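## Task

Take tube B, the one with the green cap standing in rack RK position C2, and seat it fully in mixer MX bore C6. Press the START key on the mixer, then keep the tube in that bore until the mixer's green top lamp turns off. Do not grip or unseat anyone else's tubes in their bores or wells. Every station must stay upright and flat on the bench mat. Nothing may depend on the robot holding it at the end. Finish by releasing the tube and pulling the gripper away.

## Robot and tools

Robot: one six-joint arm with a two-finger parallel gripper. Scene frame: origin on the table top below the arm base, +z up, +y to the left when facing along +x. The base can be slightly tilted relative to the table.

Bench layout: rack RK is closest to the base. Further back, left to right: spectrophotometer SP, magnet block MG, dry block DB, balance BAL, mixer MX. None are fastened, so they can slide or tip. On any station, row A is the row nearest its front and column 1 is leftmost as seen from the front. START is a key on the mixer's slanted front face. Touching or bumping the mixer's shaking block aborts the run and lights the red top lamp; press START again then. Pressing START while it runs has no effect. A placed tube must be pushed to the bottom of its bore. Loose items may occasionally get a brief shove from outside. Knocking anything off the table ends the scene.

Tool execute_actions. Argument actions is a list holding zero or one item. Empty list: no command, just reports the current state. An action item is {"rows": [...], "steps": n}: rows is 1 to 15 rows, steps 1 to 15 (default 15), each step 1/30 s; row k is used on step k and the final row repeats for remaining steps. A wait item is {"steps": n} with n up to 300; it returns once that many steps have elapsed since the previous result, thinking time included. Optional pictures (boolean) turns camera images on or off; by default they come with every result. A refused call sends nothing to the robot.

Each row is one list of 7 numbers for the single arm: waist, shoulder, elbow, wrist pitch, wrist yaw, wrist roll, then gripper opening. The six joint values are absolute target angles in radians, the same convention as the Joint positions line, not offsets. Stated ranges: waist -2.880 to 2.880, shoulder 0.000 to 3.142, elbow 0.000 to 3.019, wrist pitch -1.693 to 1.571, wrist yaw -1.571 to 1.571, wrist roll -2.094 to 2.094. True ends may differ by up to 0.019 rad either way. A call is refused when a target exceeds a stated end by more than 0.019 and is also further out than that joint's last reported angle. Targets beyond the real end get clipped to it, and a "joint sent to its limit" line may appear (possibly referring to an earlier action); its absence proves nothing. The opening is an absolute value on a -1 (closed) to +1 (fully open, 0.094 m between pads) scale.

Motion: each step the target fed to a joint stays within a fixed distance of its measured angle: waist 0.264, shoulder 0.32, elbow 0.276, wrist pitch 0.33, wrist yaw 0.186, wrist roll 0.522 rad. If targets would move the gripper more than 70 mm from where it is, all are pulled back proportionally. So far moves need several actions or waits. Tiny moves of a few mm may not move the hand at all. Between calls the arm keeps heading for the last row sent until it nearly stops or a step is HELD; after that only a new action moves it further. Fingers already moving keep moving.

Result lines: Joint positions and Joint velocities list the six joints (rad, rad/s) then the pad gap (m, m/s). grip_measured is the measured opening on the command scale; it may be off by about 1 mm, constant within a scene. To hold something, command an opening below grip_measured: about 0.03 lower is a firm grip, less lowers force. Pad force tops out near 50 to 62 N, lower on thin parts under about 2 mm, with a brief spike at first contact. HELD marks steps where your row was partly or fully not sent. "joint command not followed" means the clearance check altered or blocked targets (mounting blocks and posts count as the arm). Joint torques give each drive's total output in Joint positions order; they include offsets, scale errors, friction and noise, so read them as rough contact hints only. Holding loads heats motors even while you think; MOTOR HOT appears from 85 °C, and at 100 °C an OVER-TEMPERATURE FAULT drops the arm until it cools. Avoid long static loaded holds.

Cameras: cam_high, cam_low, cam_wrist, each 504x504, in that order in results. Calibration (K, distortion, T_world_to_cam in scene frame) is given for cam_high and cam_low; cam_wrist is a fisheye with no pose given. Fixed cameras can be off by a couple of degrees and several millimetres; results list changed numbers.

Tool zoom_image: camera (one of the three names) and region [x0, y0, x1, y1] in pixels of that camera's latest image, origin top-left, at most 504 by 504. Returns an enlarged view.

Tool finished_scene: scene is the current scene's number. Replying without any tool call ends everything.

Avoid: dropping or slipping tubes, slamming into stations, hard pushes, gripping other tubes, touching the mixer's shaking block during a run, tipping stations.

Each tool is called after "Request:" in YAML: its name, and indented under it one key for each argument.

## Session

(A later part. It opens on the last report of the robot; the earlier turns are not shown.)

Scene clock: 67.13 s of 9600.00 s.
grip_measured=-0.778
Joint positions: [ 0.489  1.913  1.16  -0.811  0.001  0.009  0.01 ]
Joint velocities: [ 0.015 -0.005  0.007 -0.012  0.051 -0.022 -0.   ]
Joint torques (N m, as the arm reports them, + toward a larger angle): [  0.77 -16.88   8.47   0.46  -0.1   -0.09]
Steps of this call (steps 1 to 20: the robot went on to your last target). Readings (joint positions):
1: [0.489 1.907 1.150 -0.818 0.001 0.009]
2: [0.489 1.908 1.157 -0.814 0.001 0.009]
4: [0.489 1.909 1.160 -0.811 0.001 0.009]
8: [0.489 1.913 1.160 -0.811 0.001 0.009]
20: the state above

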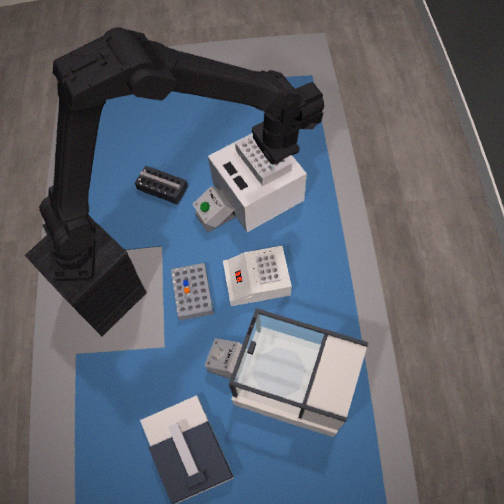

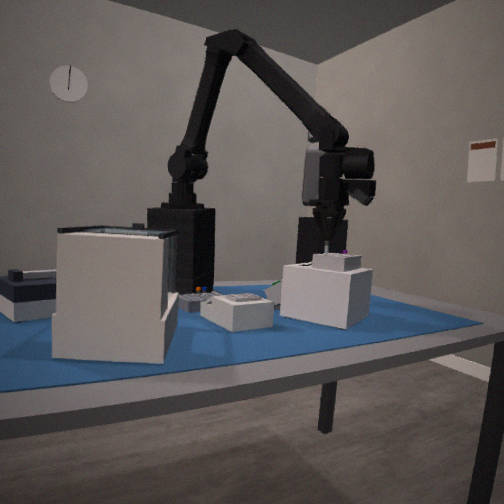

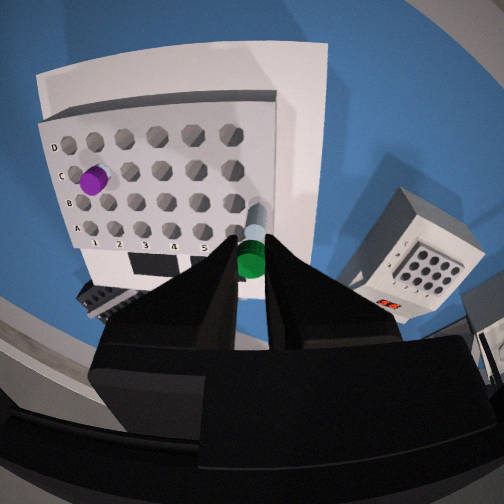

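Request:
execute_actions:
  actions:
    - {"rows":[[0.495,1.91,1.185,-0.82,0,0,-0.81],[0.495,1.9,1.19,-0.83,0,0,-0.81],[0.495,1.9,1.197,-0.84,0,0,-0.81],[0.498,1.9,1.204,-0.848,0,0,-0.81],[0.502,1.9,1.211,-0.855,0,0,-0.81],[0.506,1.9,1.218,-0.862,0,0,-0.81],[0.51,1.905,1.225,-0.865,0,0,-0.81],[0.514,1.91,1.232,-0.865,0,0,-0.81],[0.518,1.915,1.238,-0.865,0,0,-0.81],[0.521,1.92,1.243,-0.865,0,0,-0.81],[0.524,1.925,1.243,-0.865,0,0,-0.81],[0.524,1.93,1.243,-0.865,0,0,-0.81],[0.524,1.935,1.243,-0.865,0,0,-0.81]]}
  pictures: false

Request:
execute_actions:
  actions:
    - {"steps":12}

Request:
zoom_image:
  camera: "cam_low"
  region: [290,200,380,280]

Scene clock: 73.30 s of 9600.00 s.
grip_measured=-0.778
Joint positions: [ 0.508  1.916  1.208 -0.85   0.001  0.009  0.01 ]
Joint velocities: [ 0.083  0.034  0.027 -0.002  0.066 -0.066 -0.001]
Joint torques (N m, as the arm reports them, + toward a larger angle): [  1.59 -17.59   9.7   -0.34  -0.12  -0.07]
Steps of this call (steps 1 to 15: the robot went on to your last target; steps 16 to 170: nothing new was sent; steps 171 to 185: all 15 steps of this action). Readings (joint positions):
171: [0.489 1.913 1.160 -0.811 0.001 0.009]
172: [0.489 1.912 1.160 -0.812 0.001 0.009]
174: [0.489 1.912 1.161 -0.820 0.001 0.009]
178: [0.490 1.912 1.173 -0.846 0.001 0.009]
185: the state above

Scene clock: 73.70 s of 9600.00 s.
grip_measured=-0.778
Joint positions: [ 0.512  1.927  1.209 -0.85   0.001  0.009  0.01 ]
Joint velocities: [-0.005 -0.005 -0.022  0.002  0.051 -0.051 -0.   ]
Joint torques (N m, as the arm reports them, + toward a larger angle): [  1.57 -18.8    9.8   -0.42  -0.1   -0.07]
Steps of this call (steps 1 to 12: the robot went on to your last target). Readings (joint positions):
1: [0.510 1.917 1.209 -0.850 0.001 0.009]
2: [0.511 1.919 1.209 -0.850 0.001 0.009]
4: [0.512 1.923 1.209 -0.850 0.001 0.009]
8: [0.512 1.927 1.209 -0.850 0.001 0.009]
12: the state above

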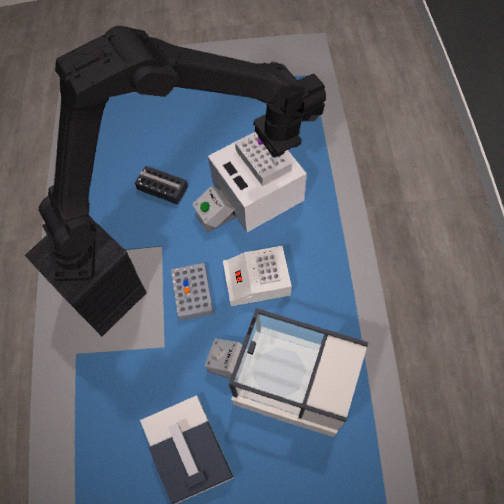

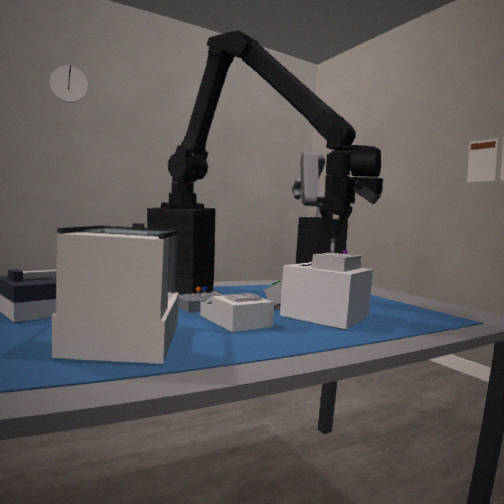

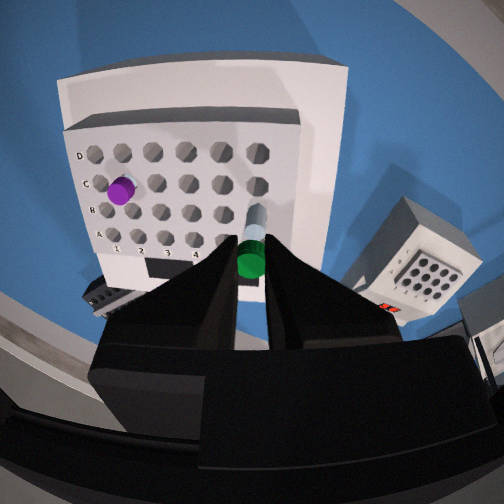

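Region (290, 200, 380, 280) of cam_low's 504x504 image, scaled by 5.600, with more detail than that image has.

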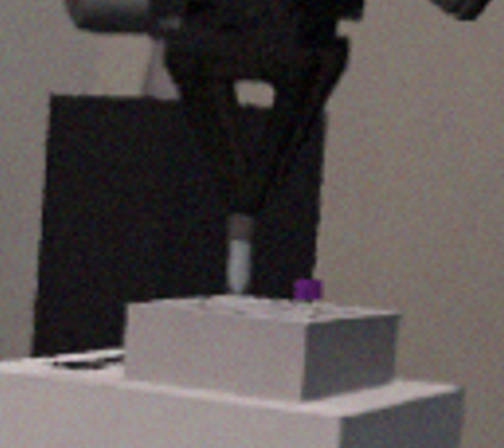

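Request:
execute_actions:
  actions:
    - {"rows":[[0.524,1.935,1.248,-0.865,0,0,-0.81],[0.524,1.937,1.252,-0.865,0,0,-0.81],[0.524,1.94,1.256,-0.865,0,0,-0.81],[0.524,1.943,1.26,-0.865,0,0,-0.81],[0.524,1.946,1.261,-0.865,0,0,-0.81],[0.524,1.949,1.261,-0.865,0,0,-0.81]]}

Request:
zoom_image:
  camera: "cam_low"
  region: [290,200,380,280]

Scene clock: 76.87 s of 9600.00 s.
grip_measured=-0.778
Joint positions: [ 0.512  1.94   1.22  -0.85   0.001  0.009  0.01 ]
Joint velocities: [ 0.015 -0.005  0.002 -0.002 -0.037 -0.037  0.001]
Joint torques (N m, as the arm reports them, + toward a larger angle): [  1.24 -18.45  10.41  -0.41  -0.1   -0.08]
Steps of this call (steps 1 to 30: the robot went on to your last target; steps 31 to 80: nothing new was sent; steps 81 to 95: all 15 steps of this action). Readings (joint positions):
81: [0.512 1.927 1.209 -0.850 0.001 0.009]
82: [0.512 1.927 1.209 -0.850 0.001 0.009]
84: [0.512 1.928 1.210 -0.850 0.001 0.009]
88: [0.512 1.935 1.219 -0.850 0.001 0.009]
95: the state above

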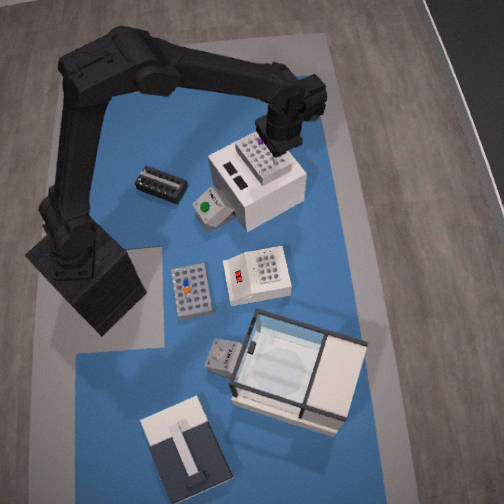

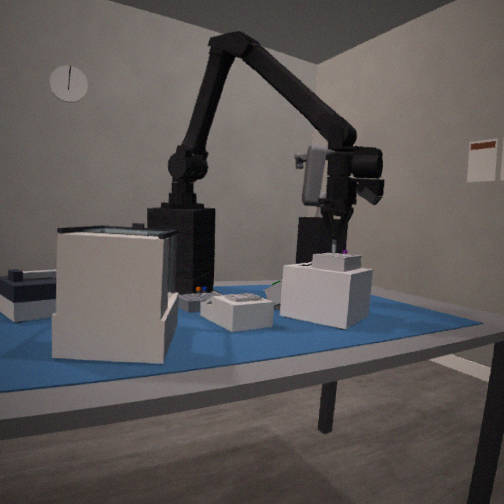

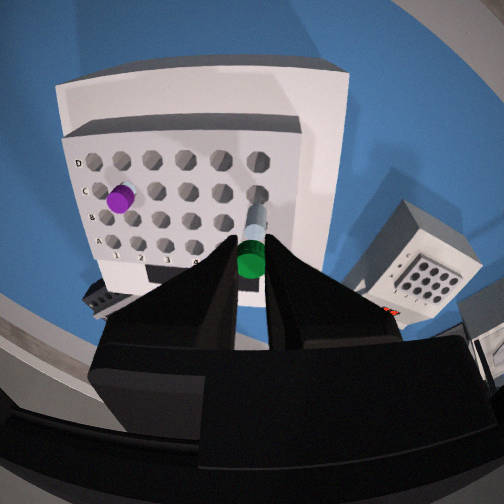

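Region (290, 200, 380, 280) of cam_low's 504x504 image, scaled by 5.600, with more detail than that image has.

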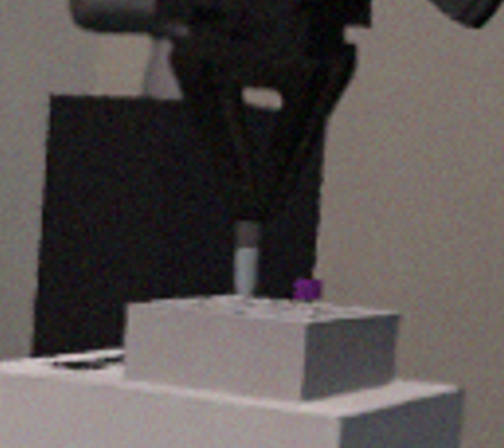

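Request:
execute_actions:
  actions:
    - {"rows":[[0.524,1.949,1.261,-0.85,0,0,-0.81],[0.524,1.949,1.261,-0.84,0,0,-0.81],[0.524,1.949,1.261,-0.83,0,0,-0.81],[0.524,1.951,1.261,-0.826,0,0,-0.81],[0.524,1.953,1.261,-0.824,0,0,-0.81],[0.524,1.955,1.261,-0.822,0,0,-0.81],[0.524,1.957,1.261,-0.82,0,0,-0.81],[0.524,1.958,1.261,-0.819,0,0,-0.81]]}

Request:
zoom_image:
  camera: "cam_wrist"
  region: [200,140,320,260]

Request:
zoom_image:
  camera: "cam_low"
  region: [290,200,380,280]

Scene clock: 81.00 s of 9600.00 s.
grip_measured=-0.778
Joint positions: [ 0.512  1.948  1.22  -0.836  0.001  0.009  0.01 ]
Joint velocities: [ 0.005 -0.005  0.002  0.012 -0.066  0.007  0.   ]
Joint torques (N m, as the arm reports them, + toward a larger angle): [  1.06 -18.8   10.38   0.65  -0.11  -0.08]
Steps of this call (steps 1 to 15: the robot went on to your last target; steps 16 to 109: nothing new was sent; steps 110 to 124: all 15 steps of this action). Readings (joint positions):
110: [0.512 1.940 1.220 -0.850 0.001 0.009]
111: [0.512 1.940 1.220 -0.850 0.001 0.009]
113: [0.512 1.940 1.220 -0.848 0.001 0.009]
117: [0.512 1.942 1.220 -0.839 0.001 0.009]
124: the state above

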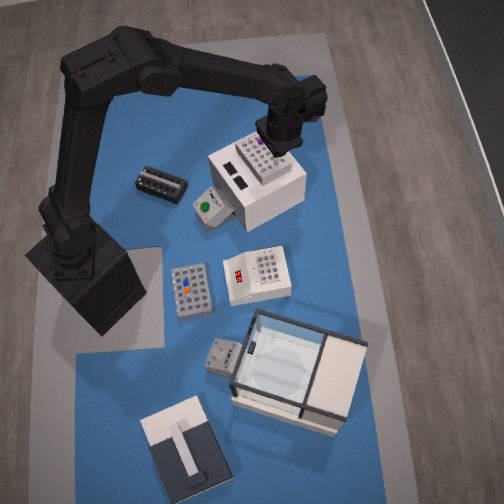

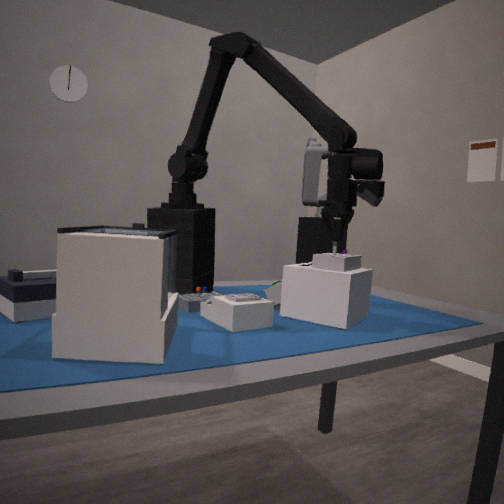

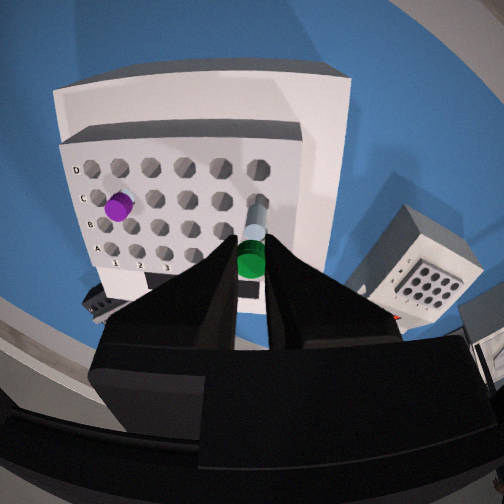

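Region (200, 140, 320, 260) of cam_wrist's 504x504 image, scaled by 4.200, with more detail than that image has.

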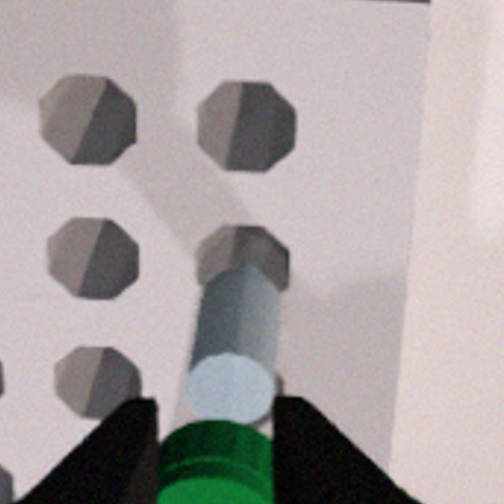

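Region (290, 200, 380, 280) of cam_low's 504x504 image, scaled by 5.600, with more detail than that image has.

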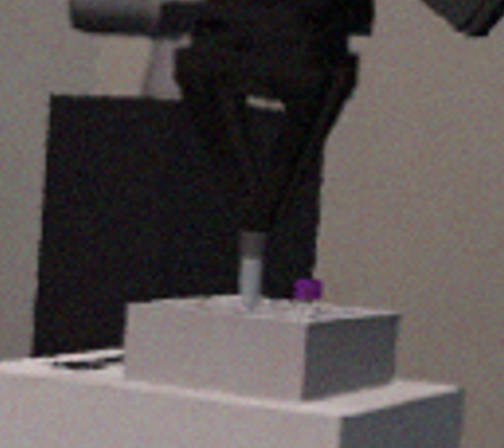

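Request:
execute_actions:
  actions:
    - {"rows":[[0.524,1.96,1.261,-0.817,0,0,-0.81],[0.524,1.962,1.261,-0.815,0,0,-0.81],[0.524,1.964,1.261,-0.813,0,0,-0.81],[0.524,1.966,1.261,-0.811,0,0,-0.81],[0.524,1.968,1.261,-0.809,0,0,-0.81],[0.524,1.97,1.261,-0.807,0,0,-0.81],[0.524,1.972,1.261,-0.805,0,0,-0.81]]}

Request:
zoom_image:
  camera: "cam_wrist"
  region: [200,140,320,260]

Scene clock: 83.53 s of 9600.00 s.
grip_measured=-0.778
Joint positions: [ 0.512  1.964  1.22  -0.822  0.001  0.009  0.01 ]
Joint velocities: [ 0.005  0.005  0.002  0.002  0.007 -0.007  0.001]
Joint torques (N m, as the arm reports them, + toward a larger angle): [  1.07 -18.69  10.15   0.66  -0.1   -0.08]
Steps of this call (steps 1 to 15: the robot went on to your last target; steps 16 to 61: nothing new was sent; steps 62 to 76: all 15 steps of this action). Readings (joint positions):
62: [0.512 1.948 1.220 -0.836 0.001 0.009]
63: [0.512 1.949 1.220 -0.835 0.001 0.009]
65: [0.512 1.950 1.220 -0.832 0.001 0.009]
69: [0.512 1.957 1.220 -0.825 0.001 0.009]
76: the state above

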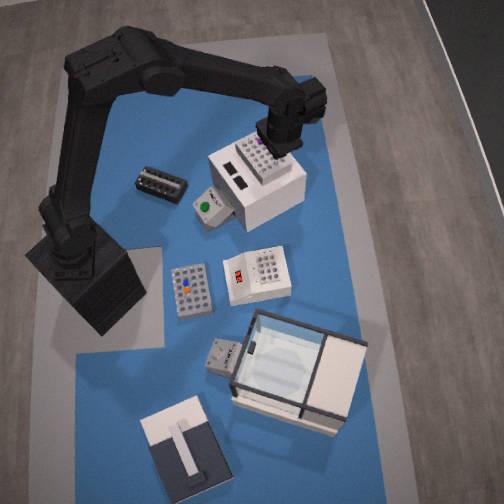

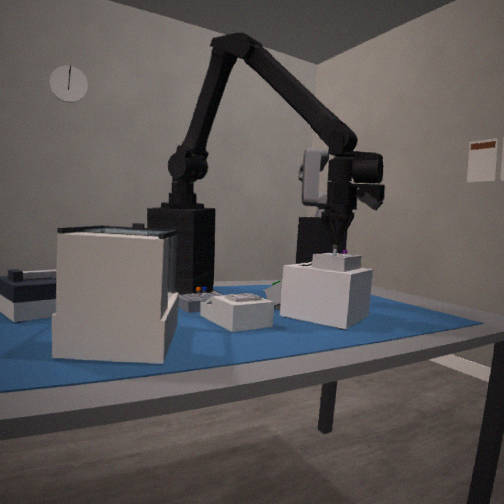

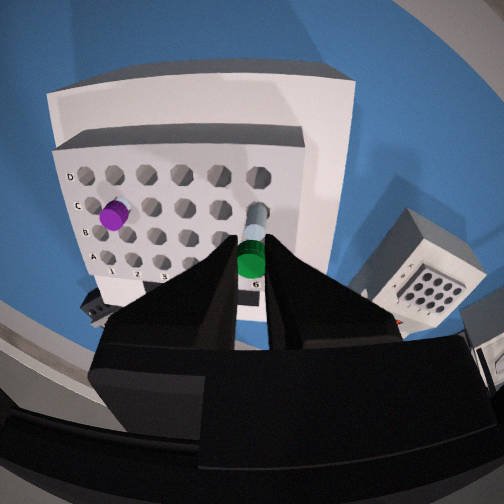

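Region (200, 140, 320, 260) of cam_wrist's 504x504 image, scaled by 4.200, with more detail than that image has.

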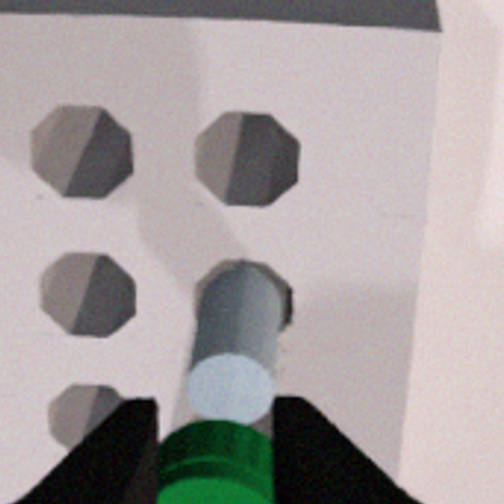

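Request:
execute_actions:
  actions:
    - {"rows":[[0.518,1.974,1.258,-0.804,0,0,-0.81],[0.512,1.976,1.256,-0.802,0,0,-0.81],[0.508,1.978,1.254,-0.8,0,0,-0.81],[0.505,1.98,1.252,-0.799,0,0,-0.81],[0.503,1.983,1.25,-0.797,0,0,-0.81],[0.502,1.986,1.25,-0.795,0,0,-0.81],[0.501,1.989,1.25,-0.793,0,0,-0.81],[0.501,1.992,1.25,-0.791,0,0,-0.81],[0.501,1.995,1.25,-0.789,0,0,-0.81],[0.501,1.997,1.25,-0.787,0,0,-0.81]]}

Request:
zoom_image:
  camera: "cam_wrist"
  region: [200,140,320,260]

Request:
zoom_image:
  camera: "cam_low"
  region: [290,200,380,280]

Scene clock: 88.70 s of 9600.00 s.
grip_measured=-0.778
Joint positions: [ 0.511  1.987  1.22  -0.802  0.003  0.009  0.01 ]
Joint velocities: [-0.015 -0.005  0.012  0.022  0.007 -0.022  0.   ]
Joint torques (N m, as the arm reports them, + toward a larger angle): [ -0.68 -18.71   9.13   0.73  -0.19  -0.08]
Steps of this call (steps 1 to 15: the robot went on to your last target; steps 16 to 140: nothing new was sent; steps 141 to 155: all 15 steps of this action). Readings (joint positions):
141: [0.512 1.964 1.220 -0.822 0.001 0.009]
142: [0.512 1.964 1.220 -0.821 0.001 0.009]
144: [0.512 1.965 1.220 -0.819 0.001 0.009]
148: [0.512 1.972 1.220 -0.813 0.001 0.009]
155: the state above

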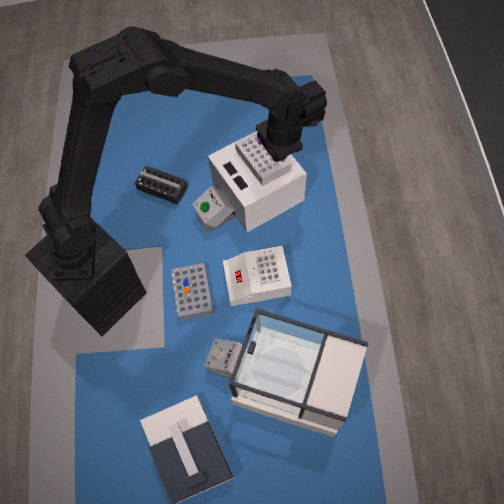

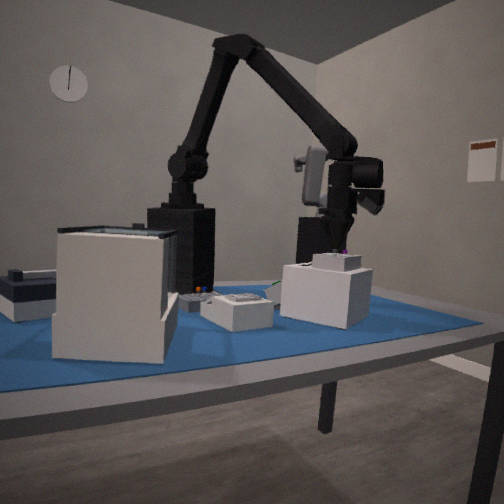

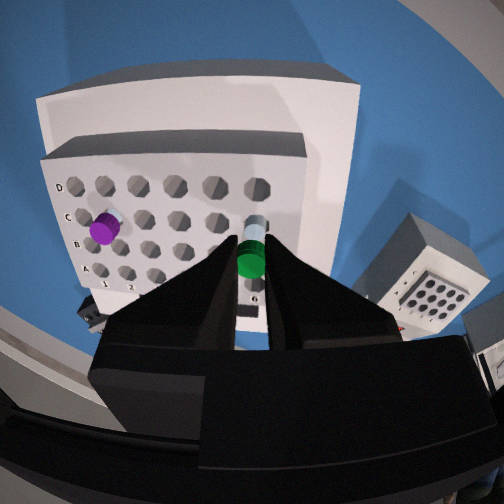

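Region (200, 140, 320, 260) of cam_wrist's 504x504 image, scaled by 4.200, with more detail than that image has.

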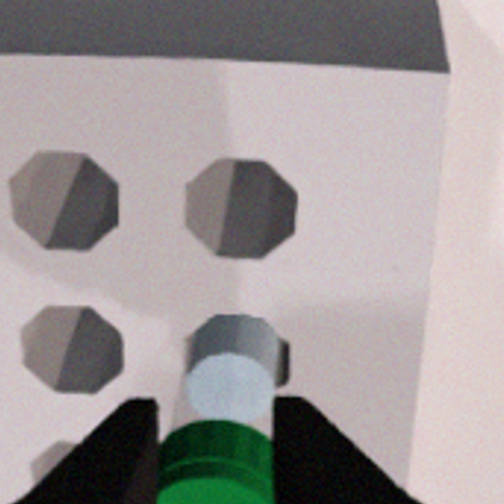

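Region (290, 200, 380, 280) of cam_low's 504x504 image, scaled by 5.600, with more detail than that image has.

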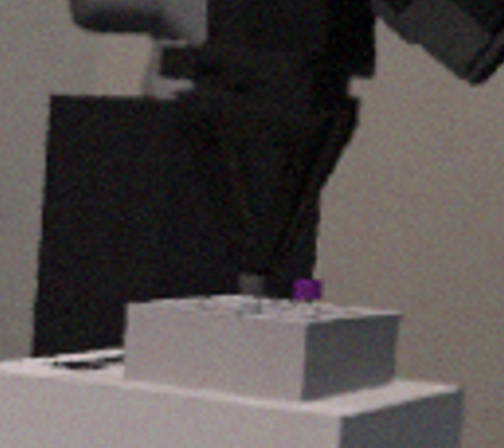

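Release and rise a little above the cap.

Request:
execute_actions:
  actions:
    - {"rows":[[0.505,1.997,1.25,-0.787,0,0,-0.76],[0.505,1.997,1.25,-0.787,0,0,-0.72],[0.505,1.997,1.25,-0.787,0,0,-0.67],[0.505,1.997,1.25,-0.787,0,0,-0.62]]}

Request:
zoom_image:
  camera: "cam_low"
  region: [290,200,380,280]

Scene clock: 91.07 s of 9600.00 s.
grip_measured=-0.622
Joint positions: [ 0.511  1.987  1.22  -0.802  0.002  0.009  0.018]
Joint velocities: [ 0.005  0.005 -0.012 -0.032 -0.007  0.007  0.   ]
Joint torques (N m, as the arm reports them, + toward a larger angle): [ -0.49 -18.56   9.17   0.64  -0.18  -0.07]
Steps of this call (steps 1 to 15: the robot went on to your last target; steps 16 to 56: nothing new was sent; steps 57 to 71: all 15 steps of this action). Readings (joint positions):
57: [0.511 1.987 1.220 -0.802 0.003 0.009]
58: [0.511 1.987 1.220 -0.802 0.003 0.009]
60: [0.511 1.987 1.220 -0.802 0.003 0.009]
64: [0.511 1.987 1.220 -0.802 0.002 0.009]
71: the state above

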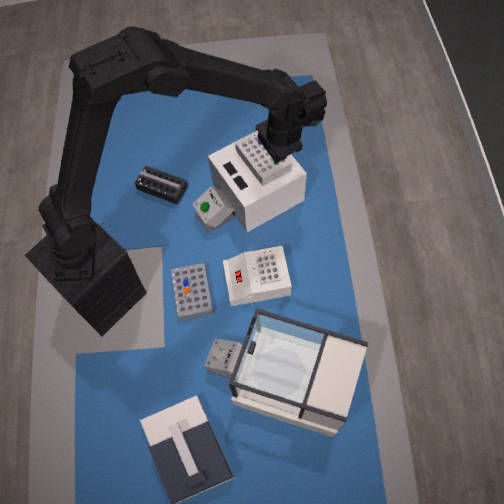

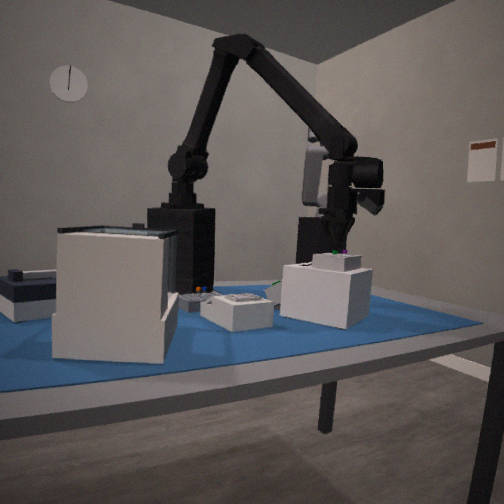

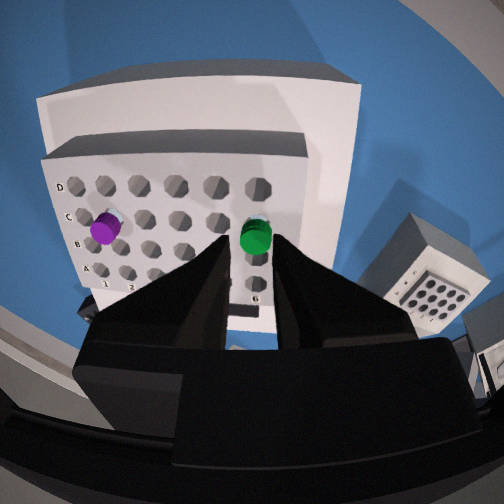

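Region (290, 200, 380, 280) of cam_low's 504x504 image, scaled by 5.600, with more detail than that image has.

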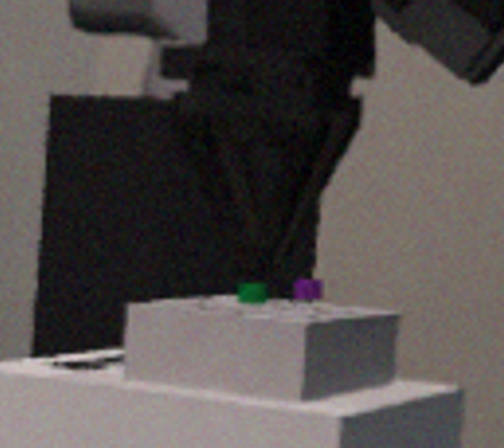

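Request:
execute_actions:
  actions:
    - {"rows":[[0.505,1.997,1.25,-0.787,0,0,-0.7],[0.505,1.997,1.25,-0.787,0,0,-0.8],[0.505,1.997,1.25,-0.787,0,0,-0.9],[0.505,1.997,1.25,-0.787,0,0,-1],[0.505,1.997,1.25,-0.787,0,0,-1],[0.505,1.999,1.25,-0.785,0,0,-1],[0.505,2.001,1.25,-0.783,0,0,-1],[0.505,2.003,1.25,-0.781,0,0,-1],[0.505,2.005,1.25,-0.779,0,0,-1],[0.505,2.007,1.25,-0.777,0,0,-1],[0.505,2.009,1.25,-0.775,0,0,-1],[0.505,2.011,1.25,-0.773,0,0,-1],[0.505,2.013,1.25,-0.771,0,0,-1],[0.505,2.015,1.25,-0.77,0,0,-1],[0.505,2.017,1.25,-0.77,0,0,-1]]}
  pictures: false

Request:
execute_actions:
  actions:
    - {"steps":12}

Request:
zoom_image:
  camera: "cam_low"
  region: [290,200,380,280]

Scene clock: 94.90 s of 9600.00 s.
grip_measured=-0.981
Joint positions: [ 0.511  1.998  1.22  -0.791  0.002  0.009  0.001]
Joint velocities: [-0.015  0.005  0.007  0.017 -0.007 -0.051  0.   ]
Joint torques (N m, as the arm reports them, + toward a larger angle): [ -0.45 -18.31   9.02   0.86  -0.13  -0.08]
Steps of this call (steps 1 to 15: the robot went on to your last target; steps 16 to 100: nothing new was sent; steps 101 to 115: all 15 steps of this action). Readings (joint positions):
101: [0.511 1.987 1.220 -0.802 0.002 0.009]
102: [0.511 1.987 1.220 -0.802 0.002 0.009]
104: [0.511 1.987 1.220 -0.802 0.002 0.009]
108: [0.511 1.988 1.220 -0.801 0.002 0.009]
115: the state above

Scene clock: 95.30 s of 9600.00 s.
grip_measured=-0.981
Joint positions: [ 0.511  1.998  1.221 -0.79   0.002  0.009  0.001]
Joint velocities: [-0.005 -0.005  0.002 -0.017  0.007 -0.022 -0.001]
Joint torques (N m, as the arm reports them, + toward a larger angle): [ -0.2  -17.76   9.1    0.83  -0.15  -0.09]
Steps of this call (steps 1 to 12: the robot went on to your last target). Readings (joint positions):
1: [0.511 1.998 1.221 -0.790 0.002 0.009]
2: [0.511 1.998 1.221 -0.790 0.002 0.009]
4: [0.511 1.998 1.221 -0.790 0.002 0.009]
8: [0.511 1.998 1.221 -0.790 0.002 0.009]
12: the state above

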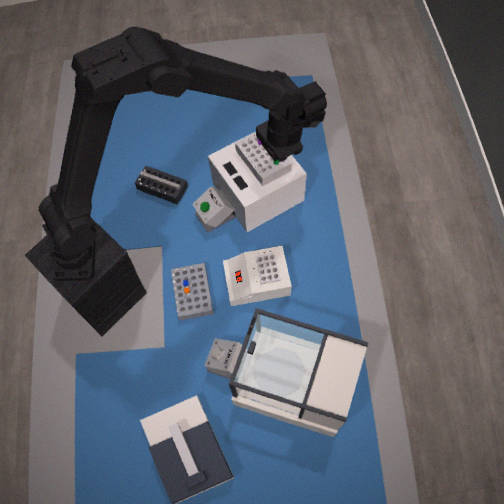

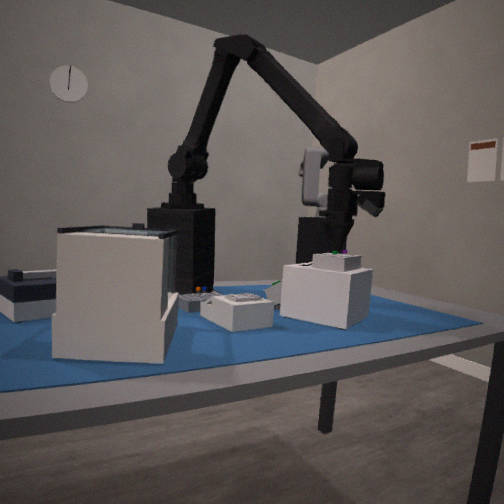

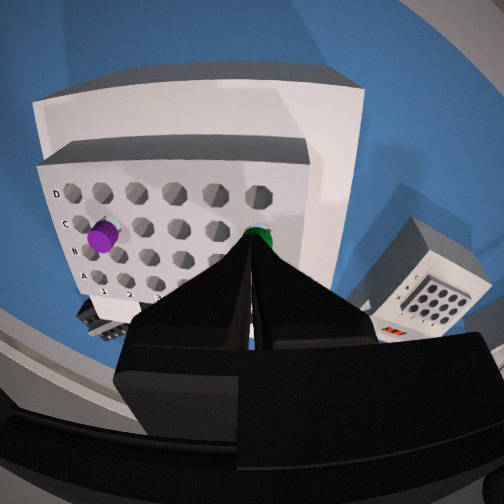

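Region (290, 200, 380, 280) of cam_low's 504x504 image, scaled by 5.600, with more detail than that image has.

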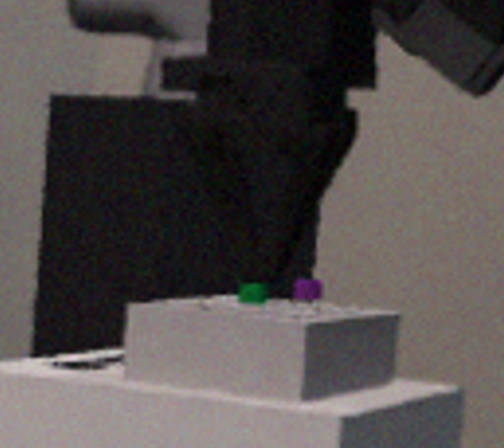

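Request:
execute_actions:
  actions:
    - {"rows":[[0.505,2.02,1.248,-0.77,0,0,-1],[0.505,2.023,1.246,-0.77,0,0,-1],[0.505,2.026,1.244,-0.77,0,0,-1],[0.505,2.029,1.242,-0.77,0,0,-1],[0.505,2.032,1.24,-0.77,0,0,-1],[0.505,2.035,1.24,-0.77,0,0,-1],[0.505,2.038,1.24,-0.77,0,0,-1]]}

Request:
zoom_image:
  camera: "cam_low"
  region: [290,200,380,280]

Scene clock: 98.80 s of 9600.00 s.
grip_measured=-0.981
Joint positions: [ 0.511  1.999  1.221 -0.79   0.002  0.009  0.001]
Joint velocities: [-0.005 -0.005 -0.012 -0.002 -0.007 -0.007 -0.   ]
Joint torques (N m, as the arm reports them, + toward a larger angle): [ -0.36 -15.92   8.23   0.77  -0.16  -0.07]
Steps of this call (steps 1 to 15: the robot went on to your last target; steps 16 to 90: nothing new was sent; steps 91 to 105: all 15 steps of this action). Readings (joint positions):
91: [0.511 1.998 1.221 -0.790 0.002 0.009]
92: [0.511 1.998 1.221 -0.790 0.002 0.009]
94: [0.511 1.999 1.221 -0.790 0.002 0.009]
98: [0.511 1.999 1.221 -0.790 0.002 0.009]
105: the state above

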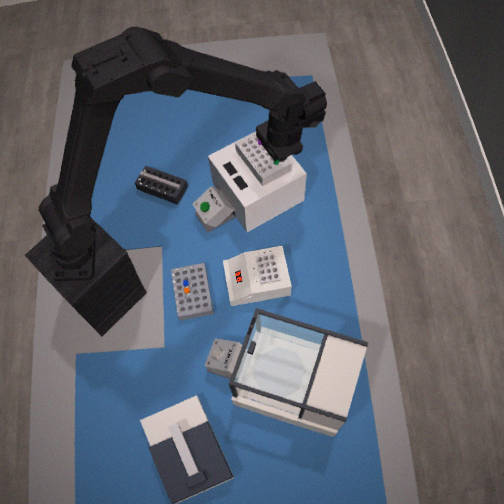

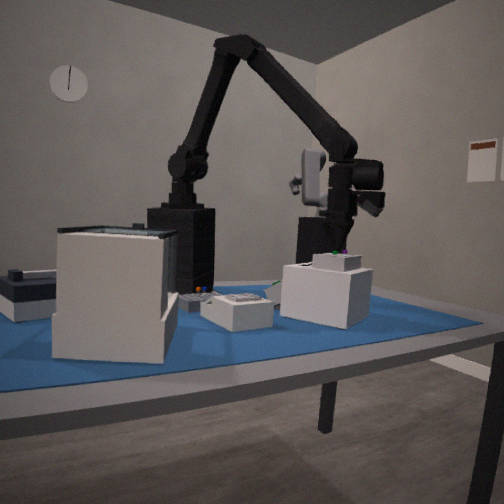

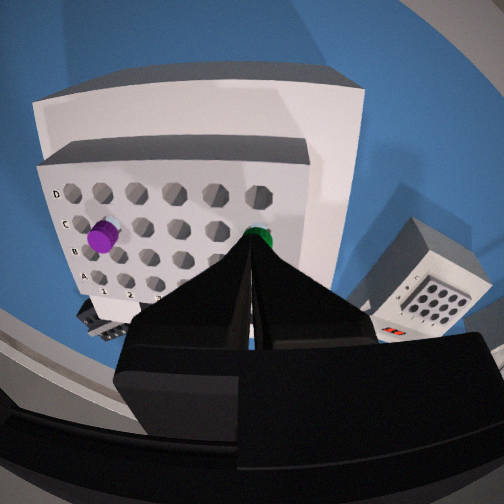

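Region (290, 200, 380, 280) of cam_low's 504x504 image, scaled by 5.600, with more detail than that image has.

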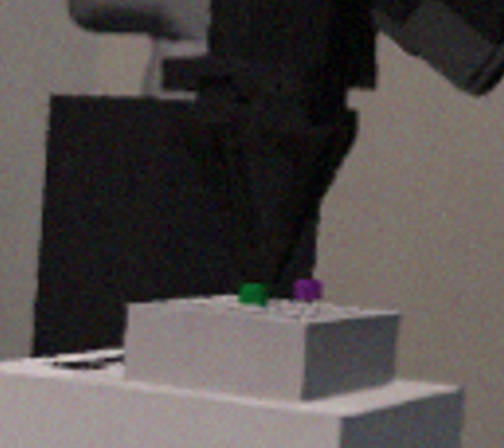

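Request:
execute_actions:
  actions:
    - {"rows":[[0.51,2.0,1.24,-0.79,0,0,-1],[0.51,1.98,1.24,-0.8,0,0,-1],[0.51,1.96,1.24,-0.82,0,0,-1],[0.51,1.94,1.24,-0.84,0,0,-1],[0.51,1.92,1.24,-0.86,0,0,-1],[0.51,1.9,1.23,-0.87,0,0,-1],[0.51,1.87,1.21,-0.88,0,0,-1],[0.51,1.84,1.19,-0.89,0,0,-1],[0.52,1.81,1.17,-0.9,0,0,-1],[0.53,1.78,1.14,-0.9,0,0,-1],[0.54,1.75,1.11,-0.9,0,0,-1],[0.55,1.72,1.08,-0.9,0,0,-1],[0.56,1.69,1.05,-0.9,0,0,-1],[0.57,1.66,1.02,-0.9,0,0,-1],[0.58,1.63,0.99,-0.9,0,0,-1]]}
  pictures: false

Request:
execute_actions:
  actions:
    - {"rows":[[0.59,1.6,0.95,-0.89,0,0,-1],[0.6,1.57,0.91,-0.88,0,0,-1],[0.61,1.54,0.87,-0.87,0,0,-1],[0.62,1.51,0.83,-0.86,0,0,-1],[0.63,1.48,0.79,-0.85,0,0,-1],[0.64,1.45,0.75,-0.84,0,0,-1],[0.65,1.42,0.71,-0.83,0,0,-1],[0.66,1.39,0.67,-0.81,0,0,-1],[0.67,1.36,0.63,-0.79,0,0,-1],[0.678,1.34,0.59,-0.76,0,0,-1],[0.678,1.32,0.55,-0.72,0,0,-1],[0.678,1.3,0.52,-0.68,0,0,-1],[0.678,1.29,0.49,-0.64,0,0,-1],[0.678,1.28,0.46,-0.6,0,0,-1],[0.678,1.28,0.43,-0.55,0,0,-1]]}
  pictures: false

Request:
execute_actions:
  actions:
    - {"rows":[[0.678,1.29,0.41,-0.5,0,0,-1],[0.678,1.3,0.39,-0.45,0,0,-1],[0.678,1.32,0.37,-0.4,0,0,-1],[0.678,1.34,0.36,-0.35,0,0,-1],[0.678,1.36,0.35,-0.3,0,0,-1],[0.678,1.38,0.34,-0.255,0,0,-1],[0.678,1.4,0.335,-0.21,0,0,-1],[0.678,1.42,0.33,-0.17,0,0,-1],[0.678,1.44,0.325,-0.13,0,0,-1],[0.678,1.46,0.325,-0.09,0,0,-1],[0.678,1.48,0.325,-0.05,0,0,-1],[0.678,1.5,0.325,-0.01,0,0,-1],[0.678,1.52,0.325,0.03,0,0,-1],[0.678,1.54,0.325,0.07,0,0,-1],[0.678,1.56,0.325,0.1,0,0,-1]]}
  pictures: false

Request:
execute_actions:
  actions:
    - {"rows":[[0.678,1.58,0.325,0.13,0,0,-1],[0.678,1.6,0.325,0.16,0,0,-1],[0.678,1.62,0.325,0.185,0,0,-1],[0.678,1.64,0.325,0.21,0,0,-1],[0.678,1.66,0.325,0.235,0,0,-1],[0.678,1.68,0.325,0.26,0,0,-1],[0.678,1.7,0.325,0.28,0,0,-1],[0.678,1.71,0.325,0.295,0,0,-1],[0.678,1.72,0.325,0.3,0,0,-1]]}

Scene clock: 112.57 s of 9600.00 s.
grip_measured=-0.981
Joint positions: [ 0.533  1.683  1.045 -0.881  0.002  0.009  0.001]
Joint velocities: [ 0.298 -1.089 -0.803 -0.007 -0.022  0.037 -0.001]
Joint torques (N m, as the arm reports them, + toward a larger angle): [  1.99 -14.92   6.93  -0.43  -0.14  -0.08]
Steps of this call (steps 1 to 15: the robot went on to your last target; steps 16 to 398: nothing new was sent; steps 399 to 413: all 15 steps of this action). Readings (joint positions):
399: [0.511 1.999 1.221 -0.790 0.002 0.009]
400: [0.511 1.997 1.221 -0.790 0.002 0.009]
402: [0.511 1.992 1.221 -0.802 0.002 0.009]
406: [0.511 1.941 1.209 -0.852 0.002 0.009]
413: the state above

Scene clock: 113.07 s of 9600.00 s.
grip_measured=-0.981
Joint positions: [ 0.669  1.294  0.468 -0.656  0.001  0.009  0.001]
Joint velocities: [-0.005 -0.337 -0.823  1.223 -0.051  0.037 -0.   ]
Joint torques (N m, as the arm reports them, + toward a larger angle): [ 0.07 -7.21  7.51  0.84 -0.15 -0.07]
Steps of this call (steps 1 to 15: all 15 steps of this action). Readings (joint positions):
1: [0.544 1.647 1.015 -0.881 0.002 0.009]
2: [0.557 1.613 0.983 -0.881 0.002 0.009]
4: [0.586 1.550 0.908 -0.878 0.002 0.009]
8: [0.636 1.444 0.736 -0.851 0.001 0.009]
15: the state above

Scene clock: 113.57 s of 9600.00 s.
grip_measured=-0.981
Joint positions: [0.669 1.523 0.324 0.01  0.001 0.009 0.001]
Joint velocities: [ 0.005  0.542 -0.007  1.092  0.051 -0.022 -0.   ]
Joint torques (N m, as the arm reports them, + toward a larger angle): [ 0.12 -8.33  4.44  1.03 -0.12 -0.07]
Steps of this call (steps 1 to 15: all 15 steps of this action). Readings (joint positions):
1: [0.669 1.286 0.440 -0.612 0.001 0.009]
2: [0.669 1.286 0.417 -0.565 0.001 0.009]
4: [0.669 1.298 0.378 -0.467 0.001 0.009]
8: [0.669 1.376 0.336 -0.276 0.001 0.009]
15: the state above

Scene clock: 114.07 s of 9600.00 s.
grip_measured=-0.981
Joint positions: [0.669 1.722 0.324 0.274 0.001 0.009 0.001]
Joint velocities: [ 0.005  0.005 -0.027  0.037  0.051  0.022 -0.   ]
Joint torques (N m, as the arm reports them, + toward a larger angle): [  0.28 -10.49   3.01   1.53  -0.12  -0.07]
Steps of this call (steps 1 to 15: all 15 steps of this action). Readings (joint positions):
1: [0.669 1.542 0.324 0.046 0.001 0.009]
2: [0.669 1.560 0.324 0.079 0.001 0.009]
4: [0.669 1.599 0.324 0.138 0.001 0.009]
8: [0.669 1.678 0.324 0.236 0.001 0.009]
15: the state above

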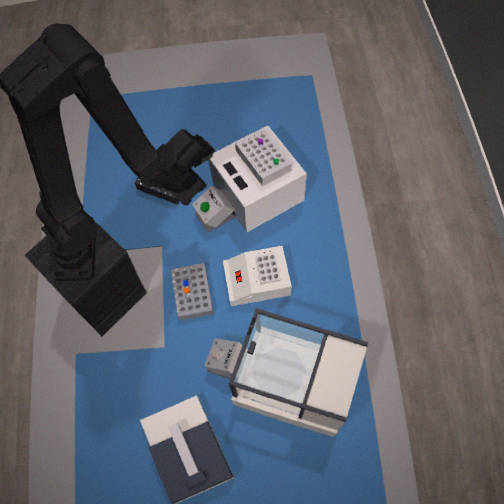

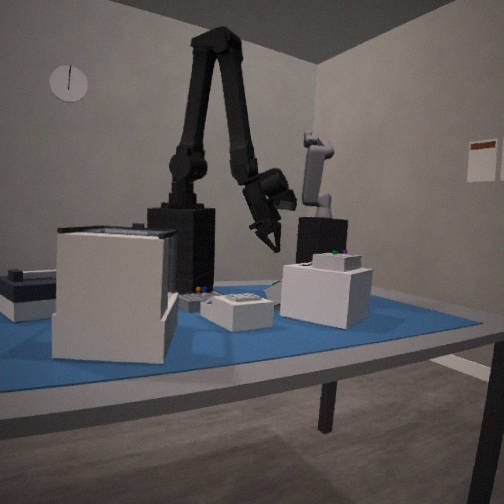

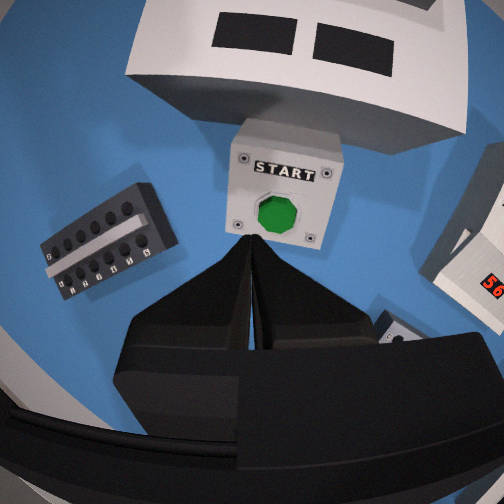

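Request:
execute_actions:
  actions:
    - {"rows":[[0.665,1.74,0.335,0.315,0,0,-1],[0.655,1.76,0.341,0.33,0,0,-1],[0.645,1.78,0.347,0.345,0,0,-1],[0.635,1.8,0.353,0.36,0,0,-1],[0.625,1.82,0.359,0.375,0,0,-1],[0.618,1.84,0.364,0.39,0,0,-1],[0.612,1.86,0.369,0.405,0,0,-1],[0.612,1.88,0.374,0.42,0,0,-1],[0.612,1.9,0.379,0.435,0,0,-1],[0.612,1.92,0.384,0.45,0,0,-1],[0.612,1.94,0.389,0.465,0,0,-1],[0.612,1.96,0.394,0.48,0,0,-1],[0.612,1.98,0.399,0.495,0,0,-1],[0.612,2.0,0.403,0.508,0,0,-1],[0.612,2.018,0.406,0.518,0,0,-1]]}
  pictures: false

Request:
execute_actions:
  actions:
    - {"steps":12}

Scene clock: 118.17 s of 9600.00 s.
grip_measured=-0.981
Joint positions: [0.623 1.981 0.39  0.472 0.001 0.009 0.001]
Joint velocities: [-0.005  0.532  0.168  0.379  0.022  0.037  0.001]
Joint torques (N m, as the arm reports them, + toward a larger angle): [ -1.41 -12.24   1.74   1.5   -0.13  -0.08]
Steps of this call (steps 1 to 15: the robot went on to your last target; steps 16 to 108: nothing new was sent; steps 109 to 123: all 15 steps of this action). Readings (joint positions):
109: [0.669 1.723 0.324 0.279 0.001 0.009]
110: [0.669 1.727 0.324 0.287 0.001 0.009]
112: [0.665 1.750 0.327 0.313 0.001 0.009]
116: [0.635 1.836 0.349 0.369 0.001 0.009]
123: the state above

Scene clock: 118.57 s of 9600.00 s.
grip_measured=-0.981
Joint positions: [0.623 2.021 0.401 0.495 0.001 0.009 0.001]
Joint velocities: [-0.005 -0.005 -0.012 -0.007 -0.022 -0.037 -0.001]
Joint torques (N m, as the arm reports them, + toward a larger angle): [ -1.34 -12.81   1.35   1.61  -0.13  -0.08]
Steps of this call (steps 1 to 12: the robot went on to your last target). Readings (joint positions):
1: [0.623 1.997 0.395 0.481 0.001 0.009]
2: [0.623 2.010 0.399 0.487 0.001 0.009]
4: [0.623 2.020 0.400 0.490 0.001 0.009]
8: [0.623 2.021 0.401 0.494 0.001 0.009]
12: the state above

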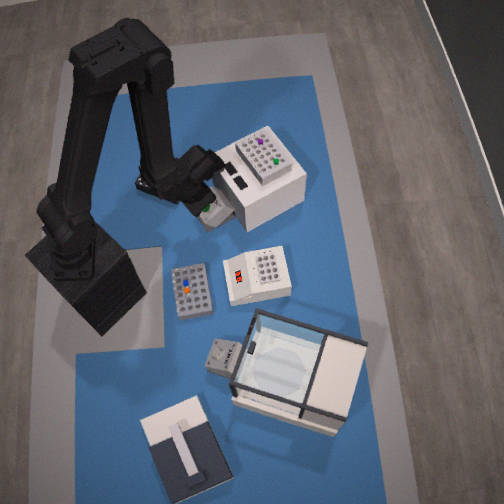

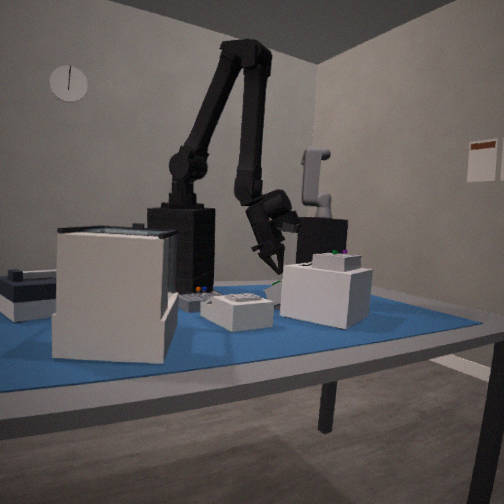

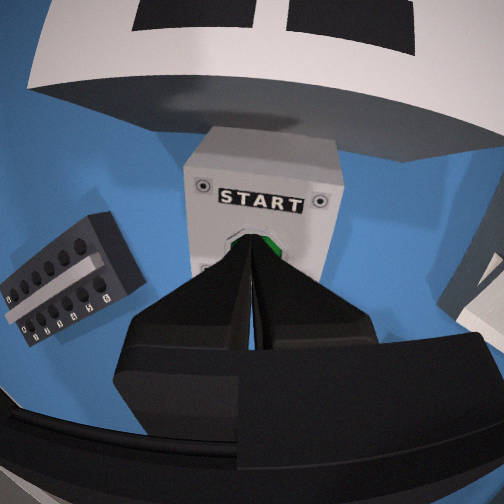

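Request:
execute_actions:
  actions:
    - {"rows":[[0.61,2.03,0.406,0.53,0,0,-1],[0.608,2.04,0.406,0.54,0,0,-1],[0.606,2.05,0.406,0.55,0,0,-1],[0.605,2.06,0.406,0.56,0,0,-1],[0.605,2.07,0.406,0.57,0,0,-1],[0.605,2.08,0.406,0.58,0,0,-1],[0.605,2.09,0.406,0.59,0,0,-1],[0.605,2.1,0.406,0.6,0,0,-1],[0.605,2.105,0.406,0.605,0,0,-1]]}

Scene clock: 122.30 s of 9600.00 s.
grip_measured=-0.981
Joint positions: [0.621 2.104 0.401 0.579 0.001 0.009 0.001]
Joint velocities: [ 0.005 -0.005 -0.007  0.042 -0.007 -0.037 -0.   ]
Joint torques (N m, as the arm reports them, + toward a larger angle): [ -1.84 -12.29   0.62   1.64  -0.12  -0.09]
Steps of this call (steps 1 to 30: the robot went on to your last target; steps 31 to 97: nothing new was sent; steps 98 to 112: all 15 steps of this action). Readings (joint positions):
98: [0.623 2.021 0.401 0.497 0.001 0.009]
99: [0.623 2.022 0.401 0.502 0.001 0.009]
101: [0.623 2.030 0.401 0.521 0.001 0.009]
105: [0.621 2.070 0.401 0.560 0.001 0.009]
112: the state above

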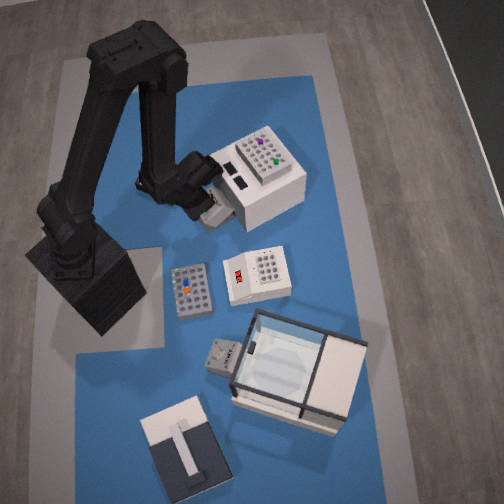

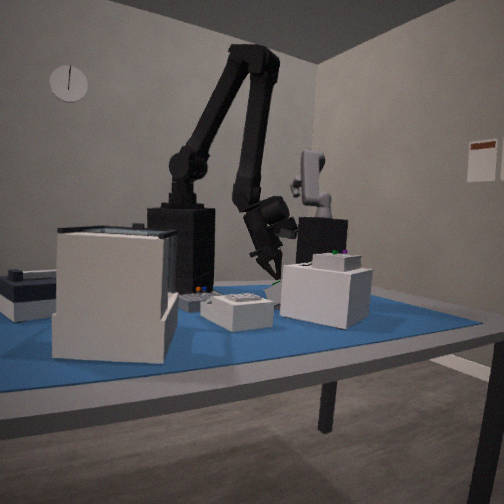

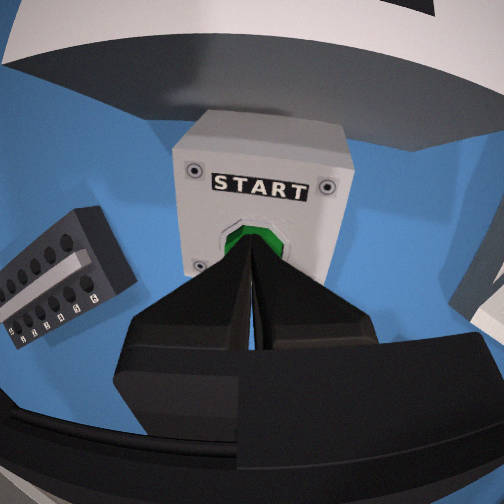

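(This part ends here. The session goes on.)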